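## Task

From the drawer of cooler COLD, lift out the front cooling block (the one beside the handle) and set it on deck slot D2, resting flat within the slot's locators. Its 5 loose tubes must all finish in their original bores. The rear block has to stay flat where it is, every tube still in its bore, and plate P1 must stay on D1 as it is now. Nothing may count as placed if it stays put only because the robot holds it. At the end, release and pull the hands away.

## Robot and tools

Robot: two arms, left_arm and right_arm, each with a parallel two-finger gripper. Bases: left_arm at (-0.015, +0.299, 0), right_arm at (+0.028, -0.367, 0) in the scene frame, both turned slightly about z. The arm not needed may be parked out of the way. D1 is the deck slot beside COLD; D2 lies past D1.

Frames: the scene frame has its origin on the tabletop midway between the arms, +z up, +x outward over the table, and left_arm on the +y side (arm names say nothing about image sides). Each gripper has its own axes: fingers extend along +z, close and open along y. The reported hand position is the point between the pads, roughly 1 cm behind the fingertips; it gets less accurate at long reach.

Motion rows: every moving argument is a single flat list of 14 numbers, each in [-1, 1]: left_arm dx, dy, dz, rx, ry, rz, opening, then right_arm the same seven. dx to rz are offsets, not poses, written in that gripper's own axes, counted from the gripper pose printed in the latest result that shows it (if no result in this scene has shown it yet, or for a second or later call inside one reply, counted from where the hand is when the action begins). Scale: 1.0 equals 0.6 m of translation or 180 degrees of rotation; rx, ry, rz form one rotation vector. Opening is absolute, not an offset: +1 is wide open (0.094 m), -1 is shut. Zeros do not mean stay still; they steer the hand back to the reference pose. Per control step the command is clipped to 70 mm and 16 degrees from the measured pose.

Tools:
- execute_actions: "actions" is a list with zero or one entry. Empty list: just report state. {"rows": [...], "steps": n}: up to 15 rows, n at most 15 (default 15), one row per 1/30 s step, last row repeated to fill; every row is measured from the same reference, not from the row before. {"steps": n} alone: a wait of up to 300 steps counted from the previous result, thinking time included. Optional "pictures" boolean.
- move: "target" is one 14-number row as above; "speed" is the top path speed in m/s, 0.002 to 0.5, default 0.25 (turning capped at twice that in rad/s). Both hands travel straight paths that finish together, 0.5 to 10 s long; anything longer stops at 10 s short of target. Paths do not avoid obstacles or the other arm. Openings are sent at the start.
- wait: "seconds" 0 to 10; sends nothing new.
- zoom_image: "camera" one of cam_high, cam_low, cam_left_wrist, cam_right_wrist; "region" [x0, y0, x1, y1] in pixels from the top-left, no larger than 504 by 504. Images: cam_high and cam_low 672x504, wrist cameras 504x504.
- read_manual: only licence texts; no motion.
Irreversible.

Results: a state line per arm gives position (m) and quat_wxyz. grip_measured is the finger opening on the command scale; the last Joint positions number is the opening in metres (each gripper may read off by about 1 mm). "pose unreachable" means the clearance check altered or blocked that arm's command; HELD marks steps where a row was not fully sent. A "Hand target" line shows where the controller is currently driving each hand. A move adds a "move:" line: done, off_target, moving, held or fault, plus limits=paced (pose clipped) or limits=held (steps blocked, after which the arm may suddenly go fast), and each hand's remaining distance. FAULT and MOTOR HOT lines report stops and overheating (at 100 °C the arm drops).

Practical points: arms tend to end a centimetre or more low; correct by resending the offset back to the desired pose first, then zeros, raising the aim if it still sags. Offsets of a few mm may do nothing. Repeating a small offset against something rigid adds no force, but against something yielding it keeps pushing. To hold a part, command an opening about 0.03 below grip_measured; less squeezes more gently. Thin parts under about 2 mm get weaker grip. Fast contact hits harder, and aiming far beyond the contact presses harder.

Avoid: arms touching or pushing each other; dropping the block or spilling its tubes; knocking anything off the table (ends the scene). COLD is free-standing: it must stay upright, barely rotated, within a finger's width of its start; its open drawer rolls when pushed. Brief tugs on held parts or nudges to loose items can occur. Holding loads heats motors, thinking time included, and reply time runs the simulation, so work promptly and smoothly.

Each tool is called after ">>>" as a command line: name --argument value for each argument, lists and objects as JSON in quotes; but a table of rows of numbers goes row by row, as --pt "numbers of a row", without its own name.

## Session

>>> execute_actions --actions '[]'

Scene clock: 0.00 s of 6600.00 s.
left_arm: end_effector_position=(+0.2220, -0.2090, +0.3793) grip_measured=+1.000 end_effector_quat_wxyz=(+0.491, +0.728, +0.430, +0.210) | right_arm: end_effector_position=(+0.5493, -0.3053, +0.4705) grip_measured=+1.000 end_effector_quat_wxyz=(+0.689, -0.049, +0.722, +0.037)
Joint positions: left_arm=[-1.385  1.3    1.243 -0.489 -0.599  1.111  0.094] | right_arm=[ 0.001  1.063  1.032 -0.017 -0.005 -0.014  0.094]
Joint velocities: left_arm=[-0.015 -0.015 -0.007 -0.007  0.022 -0.022  0.   ] | right_arm=[-0.005  0.005  0.012  0.017  0.022 -0.007  0.   ]
Hand target (left_arm): +0.223, -0.212, +0.401; +0.508, +0.716, +0.432, +0.205
Hand target (right_arm): +0.551, -0.305, +0.483; +0.696, -0.049, +0.715, +0.038

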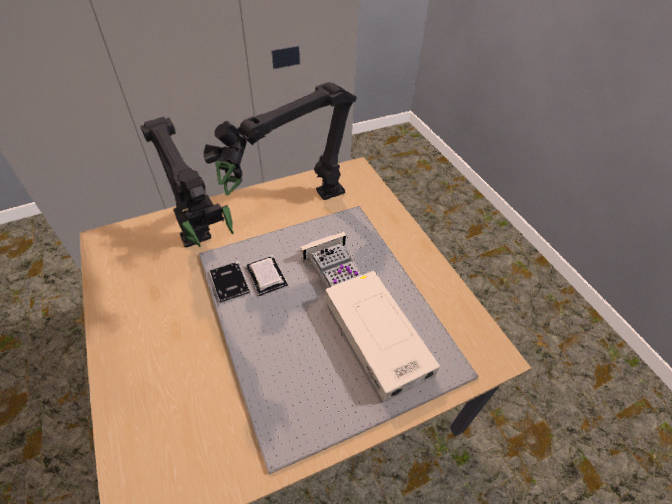

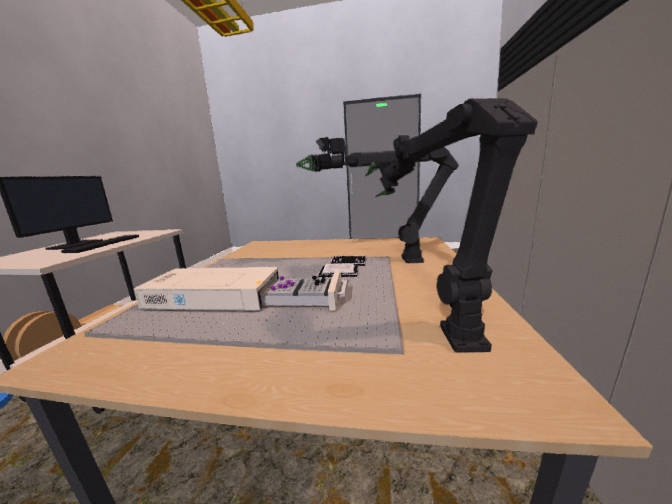

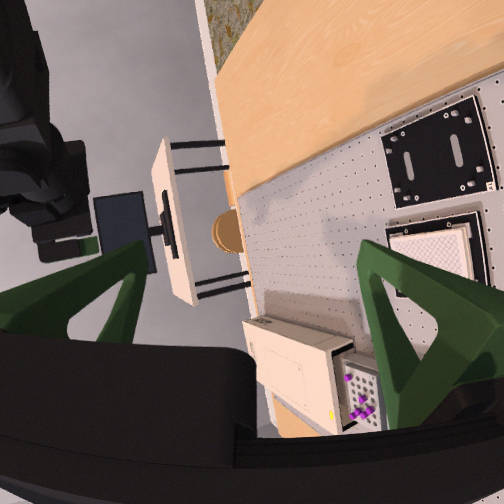

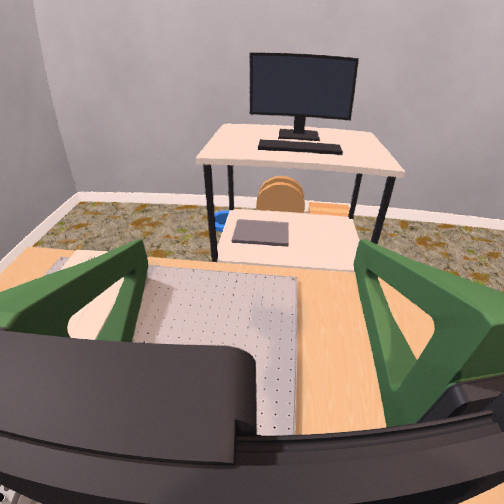

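>>> zoom_image --camera "cam_high" --region '[200, 220, 380, 320]'

>>> zoom_image --camera "cam_low" --region '[250, 250, 380, 320]'

Region (200, 220, 380, 320) of cam_high's 672x504 image, scaled by 2.800, with more detail than that image has.

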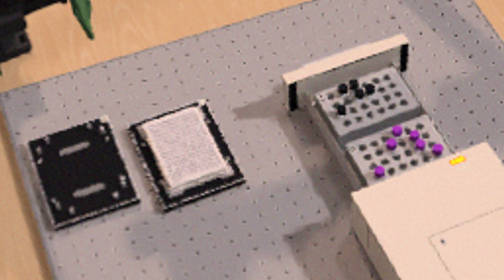

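Region (250, 250, 380, 320) of cam_low's 672x504 image, scaled by 3.877, with more detail than that image has; it fills the top 271 rows of this view, and the rest is white.

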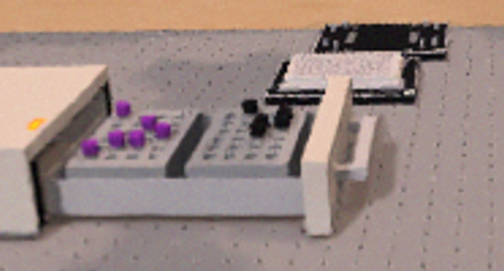

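>>> move --target '[0.981,-0.078,-0.506,-0.058,0.448,-0.215,1, 0,0,0,0,0,0,1]' --speed 0.3

Scene clock: 26.47 s of 6600.00 s.
left_arm: end_effector_position=(+0.2976, +0.4436, +0.3902) grip_measured=+1.000 end_effector_quat_wxyz=(+0.190, +0.208, +0.824, +0.492) | right_arm: end_effector_position=(+0.5493, -0.3053, +0.4705) grip_measured=+1.000 end_effector_quat_wxyz=(+0.689, -0.049, +0.722, +0.037)
Joint positions: left_arm=[ 0.009  0.75   0.943 -0.846 -0.752  0.968  0.094] | right_arm=[ 0.001  1.063  1.032 -0.017 -0.005 -0.014  0.094]
Joint velocities: left_arm=[-0.005  0.005 -0.007  0.007 -0.037  0.051  0.   ] | right_arm=[ 0.005 -0.005 -0.017  0.017  0.037  0.051  0.   ]
Hand target (left_arm): +0.301, +0.443, +0.405; +0.207, +0.205, +0.816, +0.499
Hand target (right_arm): +0.549, -0.305, +0.470; +0.689, -0.049, +0.722, +0.037
Off the commanded pose (left_arm): 0.011 m, 1 deg.
Off the commanded pose (right_arm): 0.000 m, 0 deg.
After step 90, 20.33 s passed at rest.
move: off_target (left_arm)
camera_calibration (this result's frames):
cam_left_wrist: T_world_to_cam=[[-0.135862, -0.416001, -0.899158, 0.577467], [-0.988689, -0.00126371, 0.149974, 0.241001], [-0.0635257, 0.909363, -0.411123, -0.0985872], [0, 0, 0, 1]] pos_world=[0.310468, 0.330183, 0.442559]

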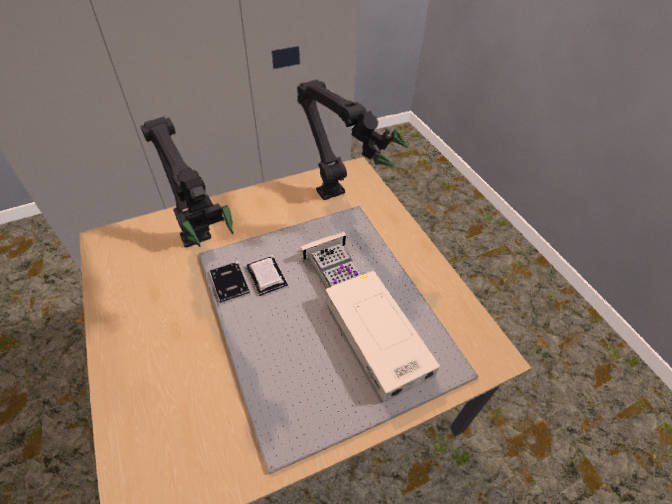

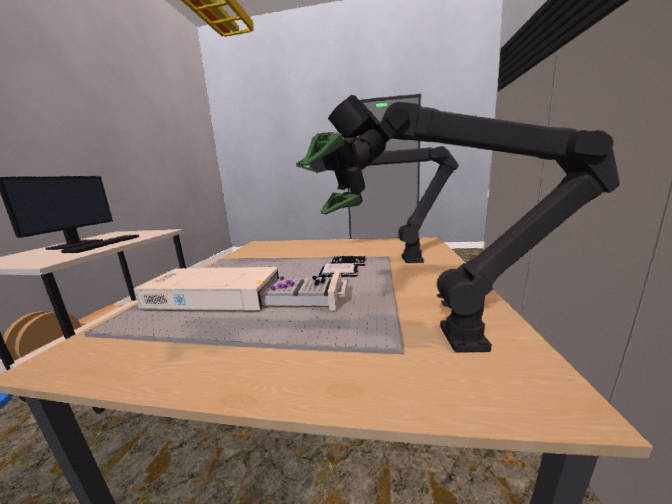

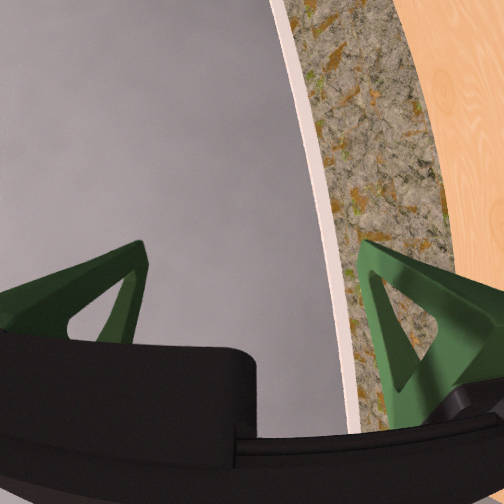

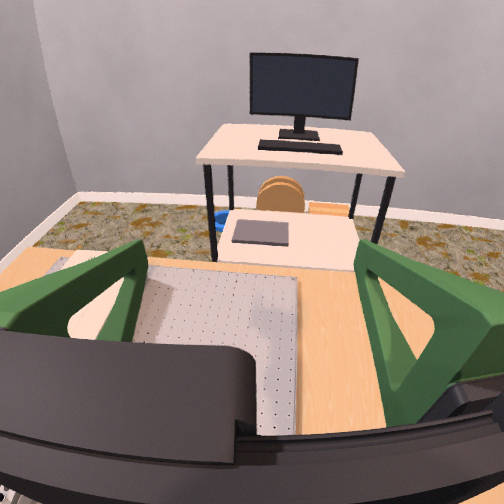

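>>> move --target '[0,0,0,0,0,0,1, 0.417,0.696,-0.196,-0.348,0.387,-0.360,1]' --speed 0.25

Scene clock: 37.90 s of 6600.00 s.
left_arm: end_effector_position=(+0.2976, +0.4436, +0.3902) grip_measured=+1.000 end_effector_quat_wxyz=(+0.189, +0.209, +0.823, +0.492) | right_arm: end_effector_position=(+0.3702, +0.0781, +0.2183) grip_measured=+1.000 end_effector_quat_wxyz=(-0.009, -0.702, +0.712, -0.010)
Joint positions: left_arm=[ 0.009  0.75   0.943 -0.846 -0.752  0.971  0.094] | right_arm=[ 0.806  1.83   1.791 -1.552  0.017 -0.635  0.094]
Joint velocities: left_arm=[ 0.005 -0.015 -0.002 -0.007  0.022  0.007  0.   ] | right_arm=[-0.005 -0.005  0.002 -0.007  0.051  0.007  0.   ]
Hand target (left_arm): +0.298, +0.444, +0.390; +0.190, +0.208, +0.824, +0.492
Hand target (right_arm): +0.373, +0.090, +0.227; -0.001, +0.711, -0.703, +0.007
Off the commanded pose (left_arm): 0.000 m, 0 deg.
Off the commanded pose (right_arm): 0.012 m, 2 deg.
After step 90, 3.80 s passed at rest.
move: off_target (right_arm)
camera_calibration (this result's frames):
cam_left_wrist: T_world_to_cam=[[-0.138432, -0.414394, -0.899508, 0.577656], [-0.988353, -0.000163208, 0.15218, 0.239552], [-0.0632094, 0.910097, -0.409545, -0.0996227], [0, 0, 0, 1]] pos_world=[0.310431, 0.330083, 0.442351]
cam_right_wrist: T_world_to_cam=[[0.999868, -0.0115709, 0.011419, -0.37034], [-0.0161741, -0.778768, 0.627103, -0.0628162], [0.00163662, -0.627205, -0.778852, 0.344261], [0, 0, 0, 1]] pos_world=[0.368712, 0.162718, 0.31175]

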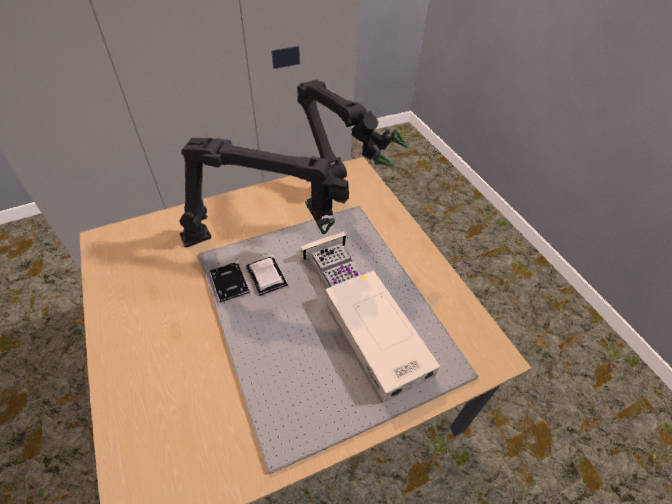

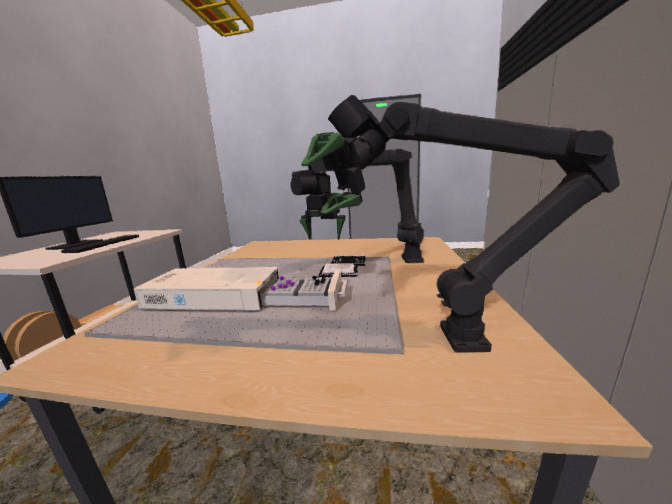

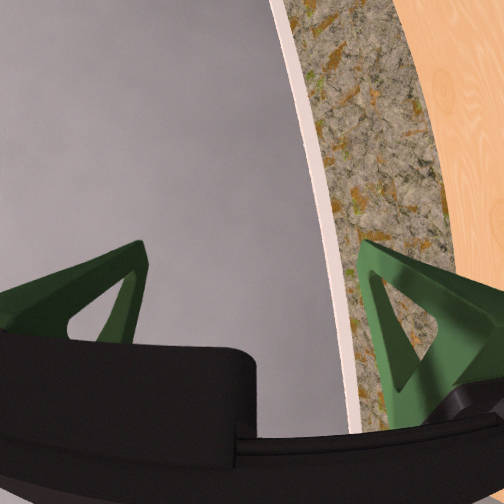

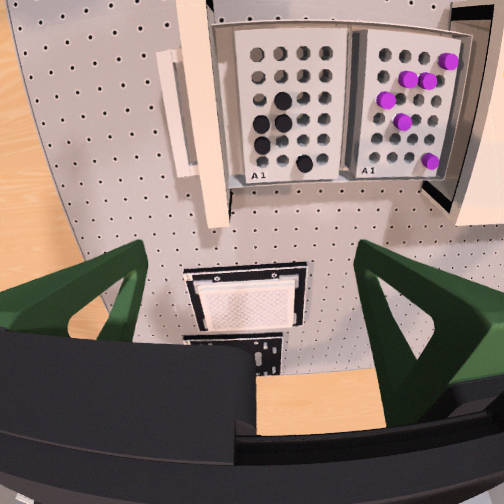

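>>> zoom_image --camera "cam_right_wrist" --region '[160, 0, 400, 240]'

Region (160, 0, 400, 240) of cam_right_wrist's 504x504 image, scaled by 2.100, with more detail than that image has.

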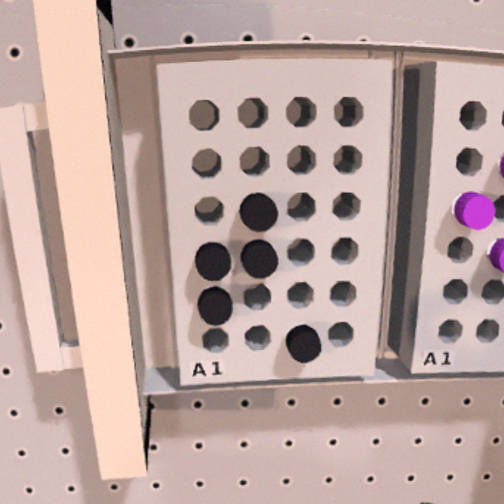

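>>> move --target '[0,0,0,0,0,0,1, -0.052,-0.058,0.14,0,-0.012,-0.0194,1]' --speed 0.1

Scene clock: 61.63 s of 6600.00 s.
left_arm: end_effector_position=(+0.2976, +0.4436, +0.3902) grip_measured=+1.000 end_effector_quat_wxyz=(+0.189, +0.209, +0.823, +0.492) | right_arm: end_effector_position=(+0.3992, +0.1106, +0.1500) grip_measured=+1.000 end_effector_quat_wxyz=(-0.013, +0.723, -0.691, -0.003)
Joint positions: left_arm=[ 0.009  0.75   0.943 -0.846 -0.752  0.971  0.094] | right_arm=[ 0.795  1.938  1.771 -1.376 -0.003 -0.705  0.094]
Joint velocities: left_arm=[-0.005  0.005  0.012 -0.002 -0.066 -0.037  0.   ] | right_arm=[-0.005 -0.005 -0.012  0.002 -0.037  0.037  0.   ]
Hand target (left_arm): +0.298, +0.444, +0.390; +0.189, +0.209, +0.823, +0.492
Hand target (right_arm): +0.407, +0.107, +0.135; -0.004, +0.724, -0.690, -0.004
Off the commanded pose (left_arm): 0.000 m, 0 deg.
Off the commanded pose (right_arm): 0.018 m, 1 deg.
After step 90, 19.37 s passed at rest.
move: off_target (right_arm)
camera_calibration (this result's frames):
cam_left_wrist: T_world_to_cam=[[-0.138432, -0.414394, -0.899508, 0.577656], [-0.988353, -0.000163208, 0.15218, 0.239552], [-0.0632094, 0.910097, -0.409545, -0.0996227], [0, 0, 0, 1]] pos_world=[0.310431, 0.330083, 0.442351]
cam_right_wrist: T_world_to_cam=[[0.998627, 0.0459518, 0.0251325, -0.406053], [0.0224198, -0.808707, 0.587784, -0.000420316], [0.0473346, -0.586414, -0.808627, 0.293088], [0, 0, 0, 1]] pos_world=[0.391632, 0.19019, 0.247452]

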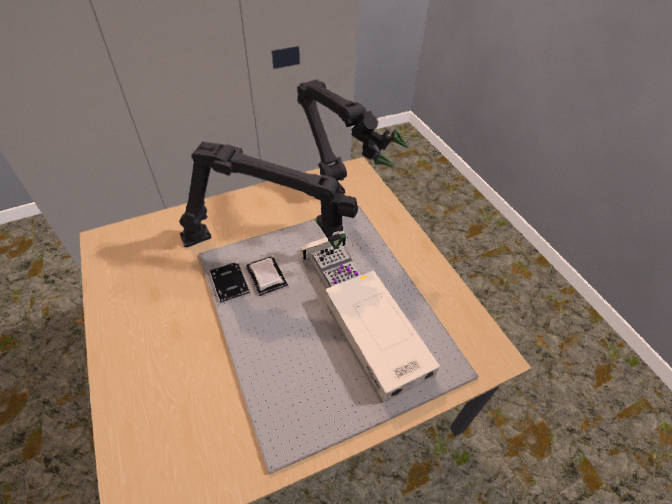

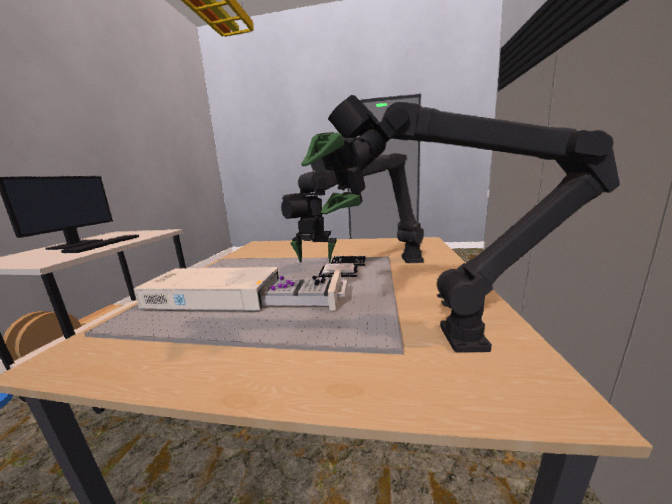

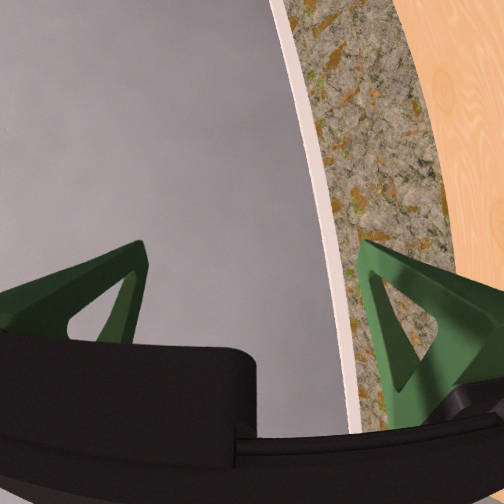

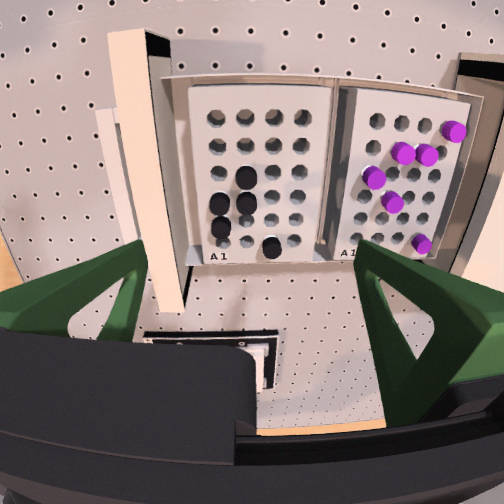

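>>> move --target '[0,0,0,0,0,0,1, 0.004,-0.014,0.085,-0.004,0.006,0,1]' --speed 0.05

>>> zoom_image --camera "cam_low" --region '[260, 230, 370, 320]'

Scene clock: 67.03 s of 6600.00 s.
left_arm: end_effector_position=(+0.2976, +0.4436, +0.3902) grip_measured=+1.000 end_effector_quat_wxyz=(+0.189, +0.209, +0.823, +0.492) | right_arm: end_effector_position=(+0.4025, +0.1150, +0.1182) grip_measured=+1.000 end_effector_quat_wxyz=(-0.014, +0.723, -0.691, -0.003)
Joint positions: left_arm=[ 0.009  0.75   0.943 -0.846 -0.752  0.971  0.094] | right_arm=[ 0.795  1.97   1.735 -1.307 -0.003 -0.706  0.094]
Joint velocities: left_arm=[ 0.005 -0.015  0.002  0.017  0.007  0.007  0.   ] | right_arm=[-0.015 -0.005 -0.002  0.002  0.125 -0.051  0.   ]
Hand target (left_arm): +0.298, +0.444, +0.390; +0.189, +0.209, +0.823, +0.492
Hand target (right_arm): +0.409, +0.110, +0.100; -0.002, +0.722, -0.691, -0.001
Off the commanded pose (left_arm): 0.000 m, 0 deg.
Off the commanded pose (right_arm): 0.021 m, 1 deg.
After step 90, 0.97 s passed at rest.
move: off_target (right_arm)
camera_calibration (this result's frames):
cam_left_wrist: T_world_to_cam=[[-0.138432, -0.414394, -0.899508, 0.577656], [-0.988353, -0.000163208, 0.15218, 0.239552], [-0.0632094, 0.910097, -0.409545, -0.0996227], [0, 0, 0, 1]] pos_world=[0.310431, 0.330083, 0.442351]
cam_right_wrist: T_world_to_cam=[[0.99855, 0.0470636, 0.0261497, -0.40906], [0.0227796, -0.809379, 0.586845, 0.0217345], [0.048784, -0.585398, -0.809277, 0.269201], [0, 0, 0, 1]] pos_world=[0.394839, 0.194433, 0.2158]

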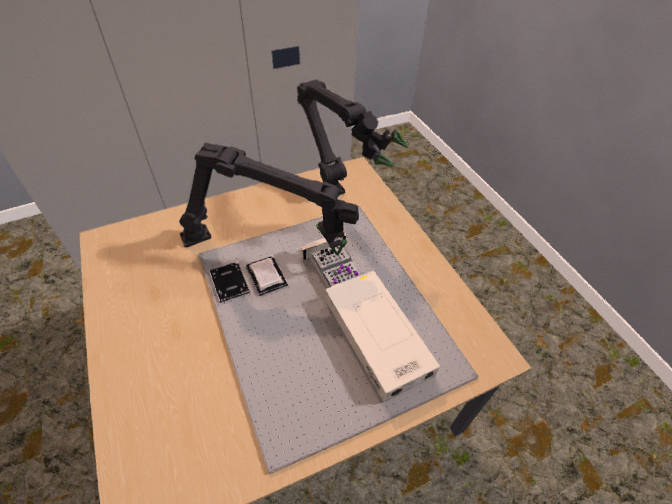

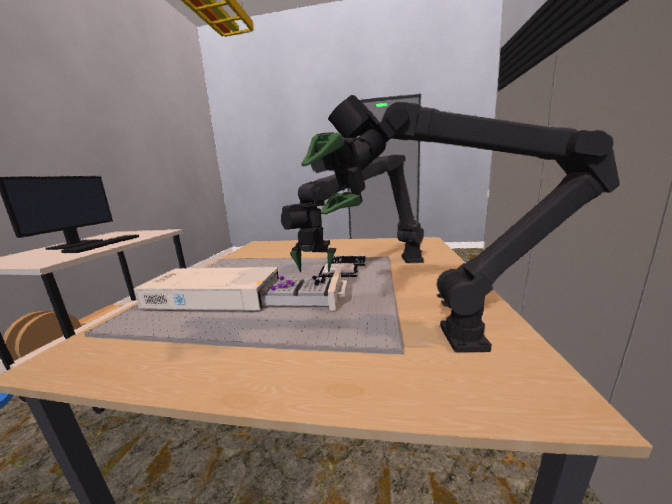

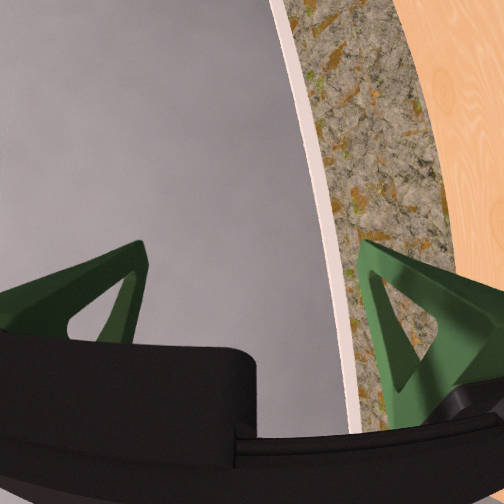

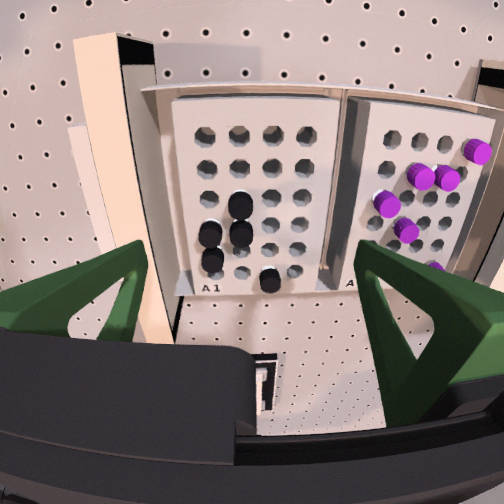

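Region (260, 230, 370, 320) of cam_low's 672x504 image, scaled by 4.582, with more detail than that image has; it fills the top 412 rows of this view, and the rest is white.

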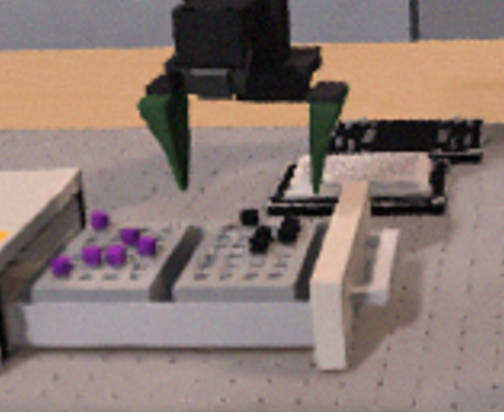

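>>> move --target '[0,0,0,0,0,0,0.96, 0.023,-0.0175,0.075,-0.009,0.014,0,1]' --speed 0.04

Scene clock: 74.33 s of 6600.00 s.
left_arm: end_effector_position=(+0.2976, +0.4436, +0.3902) grip_measured=+0.963 end_effector_quat_wxyz=(+0.189, +0.209, +0.823, +0.492) | right_arm: end_effector_position=(+0.4075, +0.1101, +0.0936) grip_measured=+1.000 end_effector_quat_wxyz=(-0.002, +0.722, -0.692, -0.001)
Joint positions: left_arm=[ 0.009  0.75   0.943 -0.846 -0.752  0.971  0.092] | right_arm=[ 0.784  2.002  1.719 -1.284 -0.002 -0.714  0.094]
Joint velocities: left_arm=[ 0.005 -0.005  0.017  0.022 -0.022 -0.037 -0.   ] | right_arm=[ 0.005 -0.005 -0.017 -0.012 -0.037 -0.007  0.   ]
Hand target (left_arm): +0.298, +0.444, +0.390; +0.189, +0.209, +0.823, +0.492
Hand target (right_arm): +0.414, +0.103, +0.074; +0.011, +0.723, -0.691, +0.002
Off the commanded pose (left_arm): 0.000 m, 0 deg.
Off the commanded pose (right_arm): 0.023 m, 2 deg.
After step 90, 2.73 s passed at rest.
move: off_target (right_arm)
camera_calibration (this result's frames):
cam_left_wrist: T_world_to_cam=[[-0.138432, -0.414394, -0.899508, 0.577656], [-0.988353, -0.000163208, 0.15218, 0.239552], [-0.0632094, 0.910097, -0.409545, -0.0996227], [0, 0, 0, 1]] pos_world=[0.310431, 0.330083, 0.442351]
cam_right_wrist: T_world_to_cam=[[0.998941, 0.0447567, 0.0106888, -0.411605], [0.029266, -0.797207, 0.602996, 0.0266155], [0.0355093, -0.602044, -0.797673, 0.252293], [0, 0, 0, 1]] pos_world=[0.401431, 0.191532, 0.189598]

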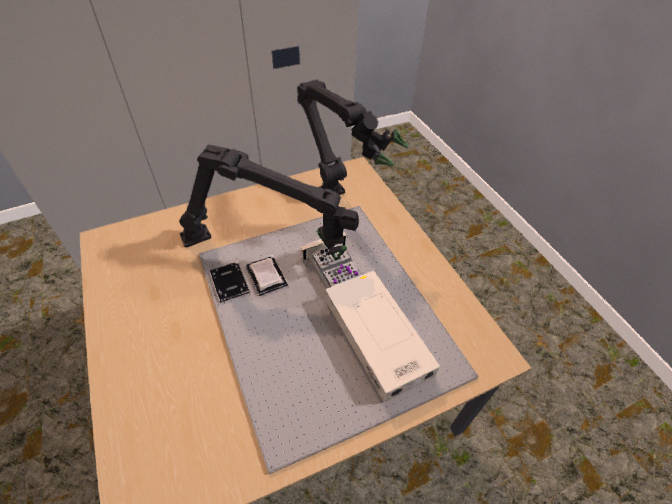

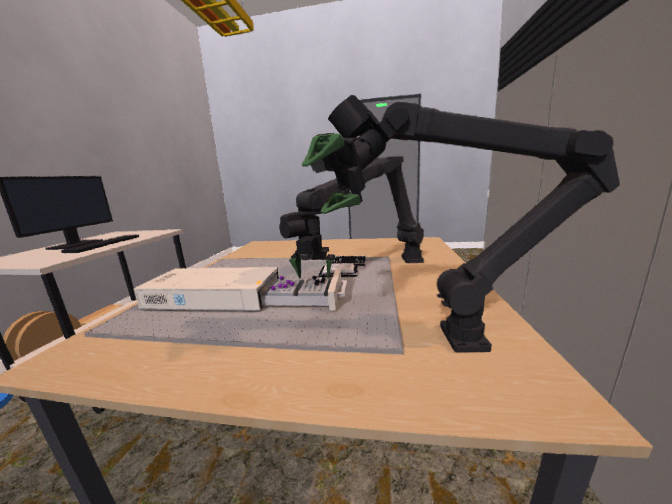

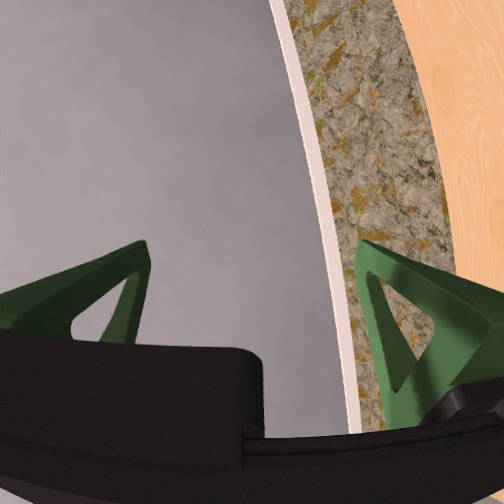

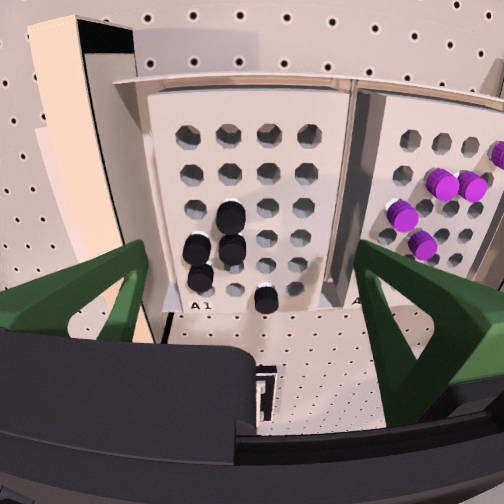

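>>> move --target '[0,0,0,0,0,0,0.96, 0.005,0.003,0.068,-0.005,0.008,0,0.95]' --speed 0.03

>>> zoom_image --camera "cam_low" --region '[270, 240, 360, 315]'

Scene clock: 80.47 s of 6600.00 s.
left_arm: end_effector_position=(+0.2976, +0.4436, +0.3902) grip_measured=+0.963 end_effector_quat_wxyz=(+0.189, +0.209, +0.823, +0.492) | right_arm: end_effector_position=(+0.4071, +0.1096, +0.0745) grip_measured=+0.953 end_effector_quat_wxyz=(-0.002, +0.722, -0.692, -0.001)
Joint positions: left_arm=[ 0.009  0.75   0.943 -0.846 -0.752  0.971  0.092] | right_arm=[ 0.784  2.016  1.688 -1.24  -0.002 -0.714  0.092]
Joint velocities: left_arm=[-0.015 -0.024 -0.007 -0.007 -0.095 -0.007  0.   ] | right_arm=[-0.015 -0.015 -0.007 -0.012  0.022 -0.037 -0.   ]
Hand target (left_arm): +0.298, +0.444, +0.390; +0.189, +0.209, +0.823, +0.492
Hand target (right_arm): +0.406, +0.107, +0.053; +0.013, +0.722, -0.692, +0.002
Off the commanded pose (left_arm): 0.000 m, 0 deg.
Off the commanded pose (right_arm): 0.022 m, 2 deg.
After step 90, 1.37 s passed at rest.
move: off_target (right_arm)
camera_calibration (this result's frames):
cam_left_wrist: T_world_to_cam=[[-0.138432, -0.414394, -0.899508, 0.577656], [-0.988353, -0.000163208, 0.15218, 0.239552], [-0.0632094, 0.910097, -0.409545, -0.0996227], [0, 0, 0, 1]] pos_world=[0.310431, 0.330083, 0.442351]
cam_right_wrist: T_world_to_cam=[[0.998921, 0.0451345, 0.0109408, -0.411043], [0.0294262, -0.797376, 0.602765, 0.0376828], [0.0359294, -0.601793, -0.797844, 0.236644], [0, 0, 0, 1]] pos_world=[0.400988, 0.19101, 0.170588]

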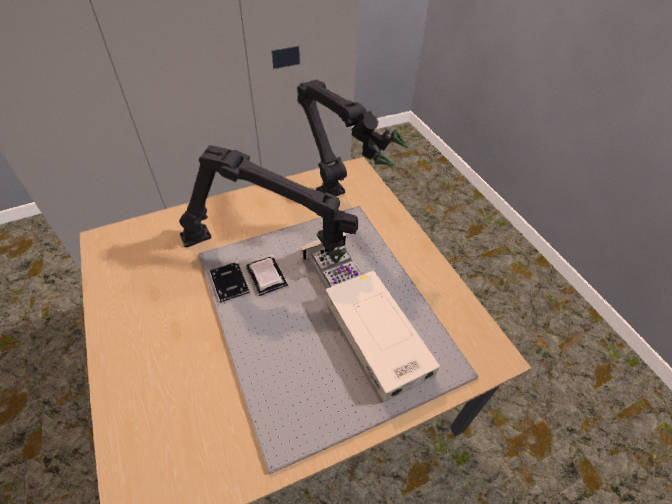

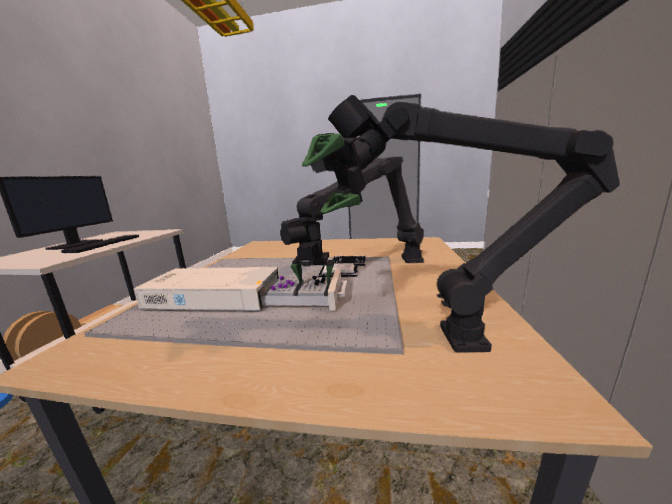

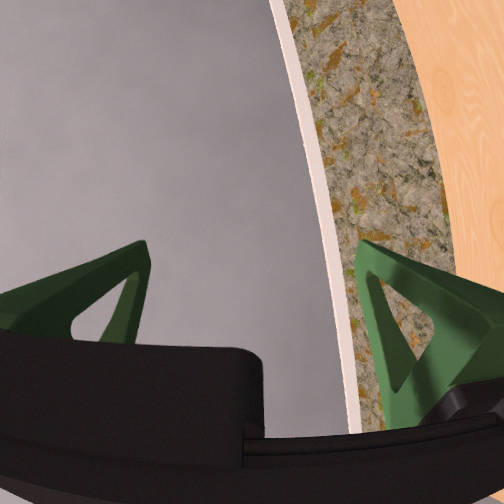

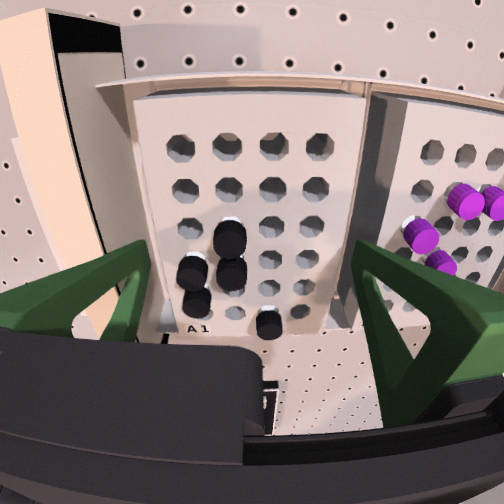

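Region (270, 240, 360, 315) of cam_low's 672x504 image, scaled by 5.600, with more detail than that image has.

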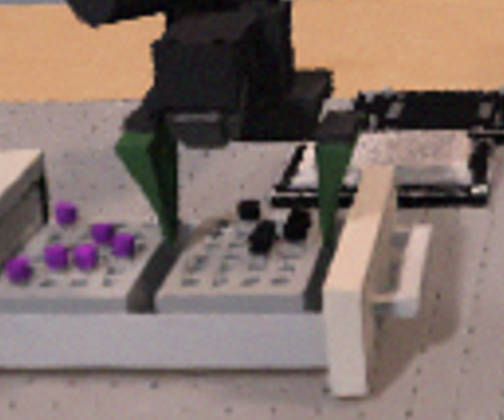

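>>> zoom_image --camera "cam_right_wrist" --region '[100, 180, 400, 340]'

Region (100, 180, 400, 340) of cam_right_wrist's 504x504 image, scaled by 1.680, with more detail than that image has; it fills the top 269 rows of this view, and the rest is white.

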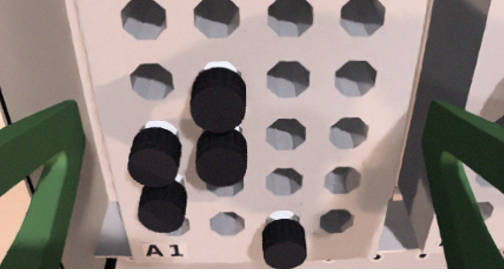

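>>> move --target '[0,0,0,0,0,0,0.96, 0.009,0.0065,0.066,-0.005,0.008,0,0.96]' --speed 0.02

>>> zoom_image --camera "cam_low" --region '[270, 240, 360, 315]'

Scene clock: 87.73 s of 6600.00 s.
left_arm: end_effector_position=(+0.2976, +0.4436, +0.3902) grip_measured=+0.963 end_effector_quat_wxyz=(+0.189, +0.209, +0.823, +0.492) | right_arm: end_effector_position=(+0.4053, +0.1073, +0.0577) grip_measured=+0.957 end_effector_quat_wxyz=(-0.003, +0.722, -0.692, -0.001)
Joint positions: left_arm=[ 0.009  0.75   0.943 -0.846 -0.752  0.971  0.092] | right_arm=[ 0.784  2.022  1.653 -1.195 -0.002 -0.714  0.092]
Joint velocities: left_arm=[-0.005 -0.005  0.002  0.012  0.007 -0.051 -0.001] | right_arm=[-0.005 -0.024 -0.007  0.012 -0.037  0.022  0.001]
Hand target (left_arm): +0.298, +0.444, +0.390; +0.189, +0.209, +0.823, +0.492
Hand target (right_arm): +0.404, +0.104, +0.036; +0.012, +0.722, -0.692, +0.002
Off the commanded pose (left_arm): 0.000 m, 0 deg.
Off the commanded pose (right_arm): 0.023 m, 2 deg.
After step 90, 1.90 s passed at rest.
move: off_target (right_arm)
camera_calibration (this result's frames):
cam_left_wrist: T_world_to_cam=[[-0.138432, -0.414394, -0.899508, 0.577656], [-0.988353, -0.000163208, 0.15218, 0.239552], [-0.0632094, 0.910097, -0.409545, -0.0996227], [0, 0, 0, 1]] pos_world=[0.310431, 0.330083, 0.442351]
cam_right_wrist: T_world_to_cam=[[0.998904, 0.0451135, 0.0124439, -0.409052], [0.028569, -0.798455, 0.601376, 0.0466646], [0.0370661, -0.600362, -0.798869, 0.221331], [0, 0, 0, 1]] pos_world=[0.399067, 0.188592, 0.153842]

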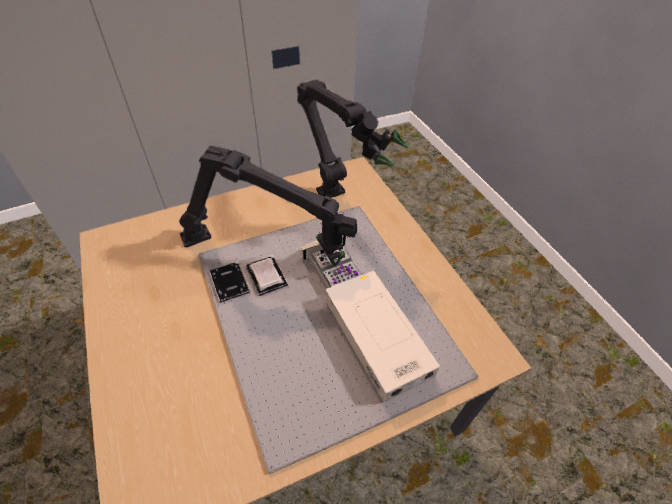

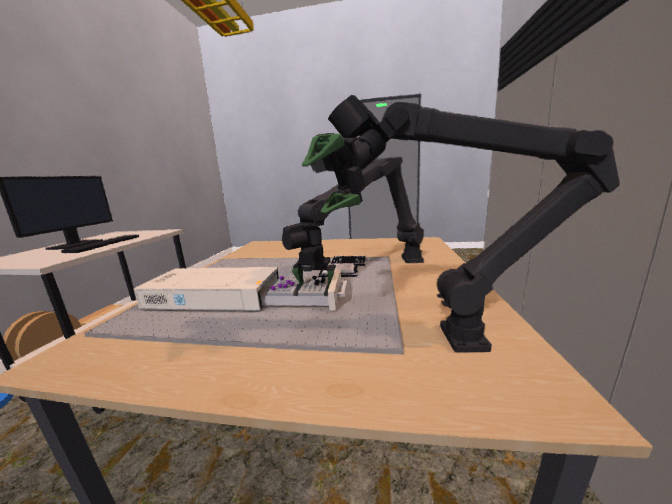

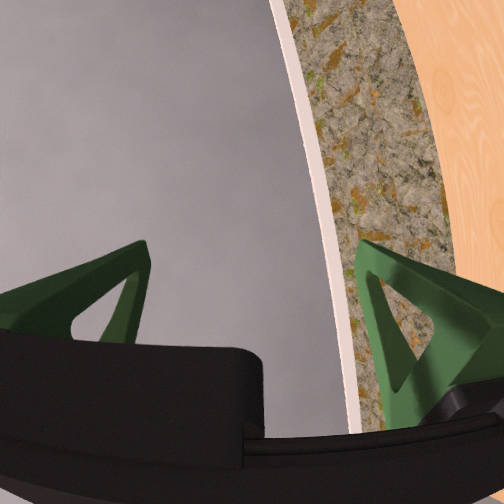

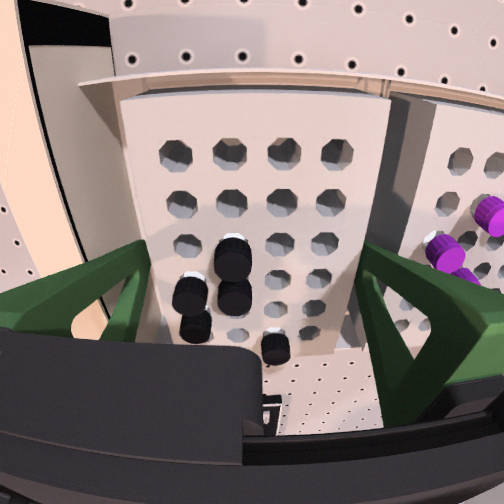

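Region (270, 240, 360, 315) of cam_low's 672x504 image, scaled by 5.600, with more detail than that image has.

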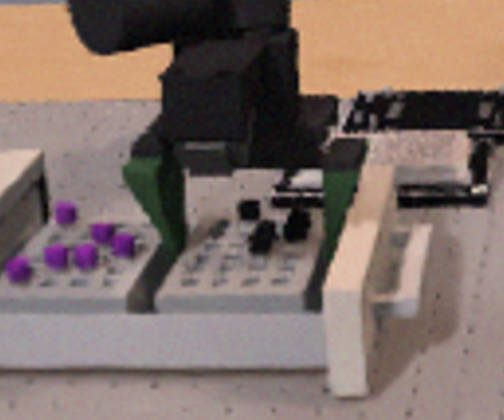

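>>> move --target '[0,0,0,0,0,0,0.96, 0.004,0.002,0.055,-0.005,0.008,0,0.89]' --speed 0.015

>>> zoom_image --camera "cam_low" --region '[270, 240, 360, 315]'

Scene clock: 94.30 s of 6600.00 s.
left_arm: end_effector_position=(+0.2976, +0.4436, +0.3902) grip_measured=+0.963 end_effector_quat_wxyz=(+0.189, +0.209, +0.823, +0.492) | right_arm: end_effector_position=(+0.4064, +0.1084, +0.0473) grip_measured=+0.893 end_effector_quat_wxyz=(-0.004, +0.722, -0.692, -0.001)
Joint positions: left_arm=[ 0.009  0.75   0.943 -0.846 -0.752  0.971  0.092] | right_arm=[ 0.784  2.035  1.645 -1.172 -0.001 -0.714  0.089]
Joint velocities: left_arm=[ 0.005 -0.015  0.002  0.007 -0.037  0.007 -0.001] | right_arm=[ 0.005 -0.015 -0.007  0.002  0.066  0.037 -0.   ]
Hand target (left_arm): +0.298, +0.444, +0.390; +0.189, +0.209, +0.823, +0.492
Hand target (right_arm): +0.404, +0.105, +0.025; +0.011, +0.722, -0.692, +0.002
Off the commanded pose (left_arm): 0.000 m, 0 deg.
Off the commanded pose (right_arm): 0.023 m, 2 deg.
After step 90, 1.03 s passed at rest.
move: off_target (right_arm)
camera_calibration (this result's frames):
cam_left_wrist: T_world_to_cam=[[-0.138432, -0.414394, -0.899508, 0.577656], [-0.988353, -0.000163208, 0.15218, 0.239552], [-0.0632094, 0.910097, -0.409545, -0.0996227], [0, 0, 0, 1]] pos_world=[0.310431, 0.330083, 0.442351]
cam_right_wrist: T_world_to_cam=[[0.998877, 0.0450947, 0.0145594, -0.410149], [0.0273105, -0.798925, 0.60081, 0.0543239], [0.0387252, -0.599738, -0.799259, 0.212893], [0, 0, 0, 1]] pos_world=[0.39996, 0.189576, 0.14349]

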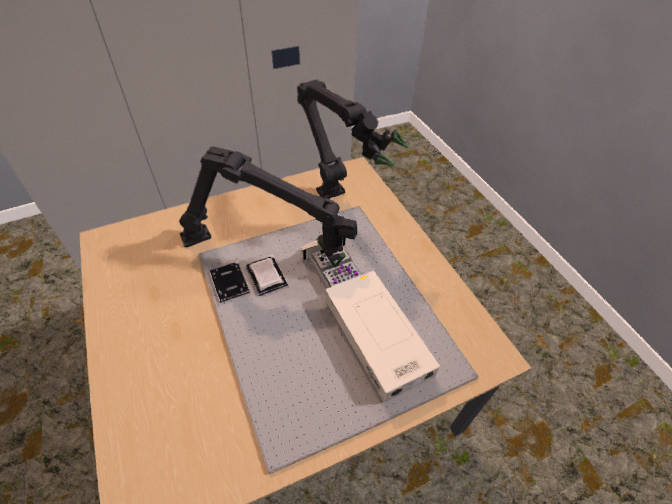

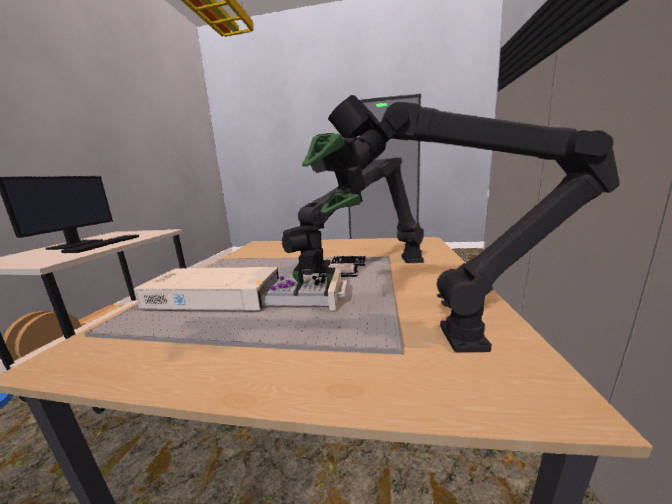

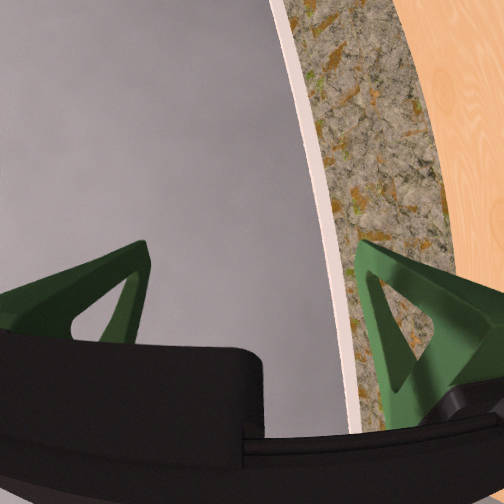

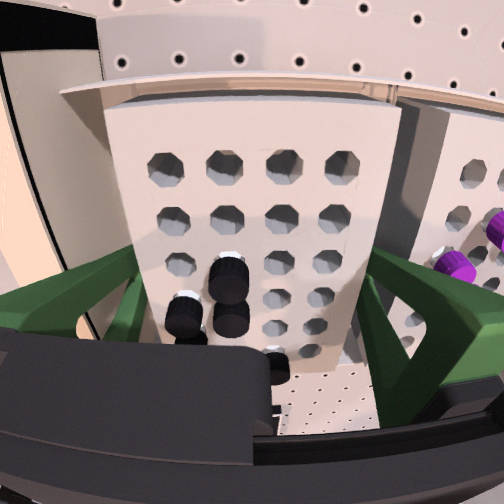

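Region (270, 240, 360, 315) of cam_low's 672x504 image, scaled by 5.600, with more detail than that image has.

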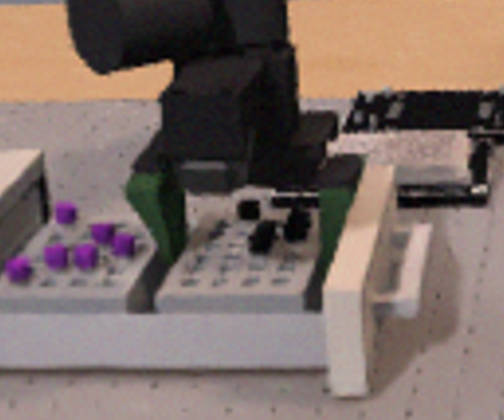

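Good depth. Close.

>>> move --target '[0,0,0,0,0,0,0.96, 0,0,0,0,0,0,0.78]' --speed 0.02

Scene clock: 96.93 s of 6600.00 s.
left_arm: end_effector_position=(+0.2976, +0.4436, +0.3902) grip_measured=+0.963 end_effector_quat_wxyz=(+0.189, +0.209, +0.823, +0.492) | right_arm: end_effector_position=(+0.4067, +0.1084, +0.0473) grip_measured=+0.806 end_effector_quat_wxyz=(-0.005, +0.722, -0.692, -0.000)
Joint positions: left_arm=[ 0.009  0.75   0.943 -0.846 -0.752  0.971  0.092] | right_arm=[ 0.784  2.035  1.645 -1.171  0.001 -0.714  0.085]
Joint velocities: left_arm=[-0.005 -0.005 -0.007  0.002  0.037 -0.095  0.   ] | right_arm=[-0.015 -0.015  0.012  0.012  0.051  0.022 -0.001]
Hand target (left_arm): +0.298, +0.444, +0.390; +0.189, +0.209, +0.823, +0.492
Hand target (right_arm): +0.406, +0.108, +0.047; -0.004, +0.722, -0.692, -0.001
Off the commanded pose (left_arm): 0.000 m, 0 deg.
Off the commanded pose (right_arm): 0.000 m, 0 deg.
move: done
camera_calibration (this result's frames):
cam_left_wrist: T_world_to_cam=[[-0.138432, -0.414394, -0.899508, 0.577656], [-0.988353, -0.000163208, 0.15218, 0.239552], [-0.0632094, 0.910097, -0.409545, -0.0996227], [0, 0, 0, 1]] pos_world=[0.310431, 0.330083, 0.442351]
cam_right_wrist: T_world_to_cam=[[0.998856, 0.0450866, 0.0159233, -0.410475], [0.0264791, -0.798857, 0.600938, 0.0546599], [0.0398147, -0.599829, -0.799137, 0.21246], [0, 0, 0, 1]] pos_world=[0.4001, 0.189612, 0.143473]

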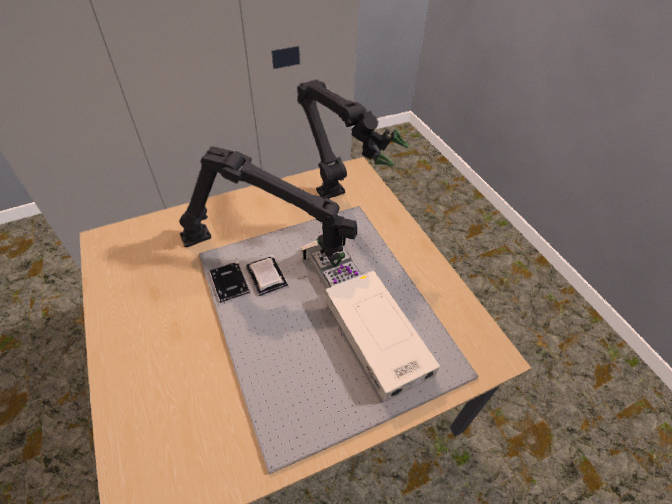

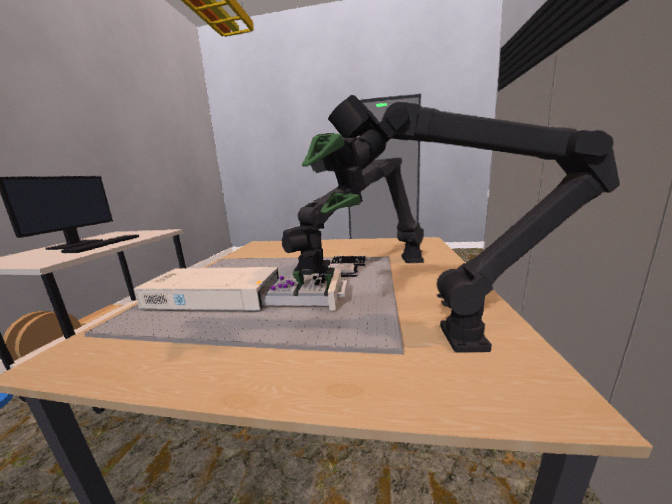

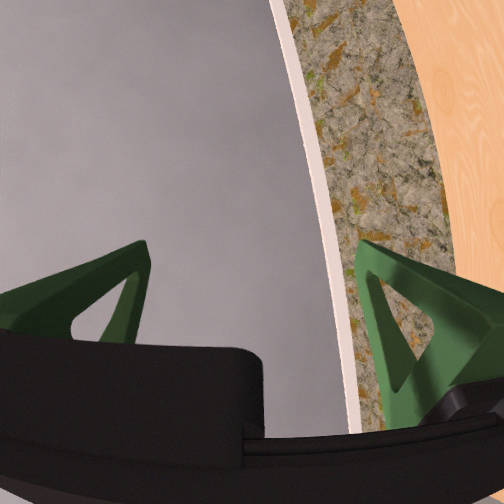

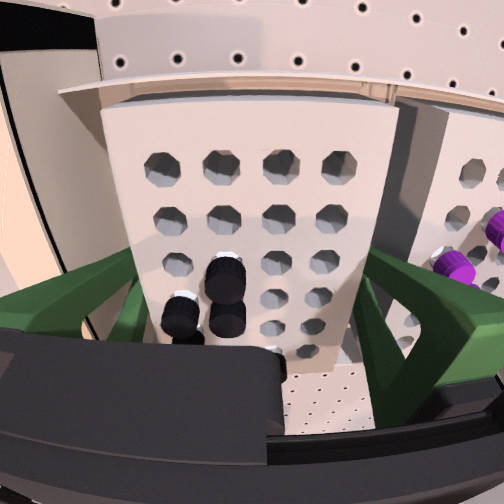

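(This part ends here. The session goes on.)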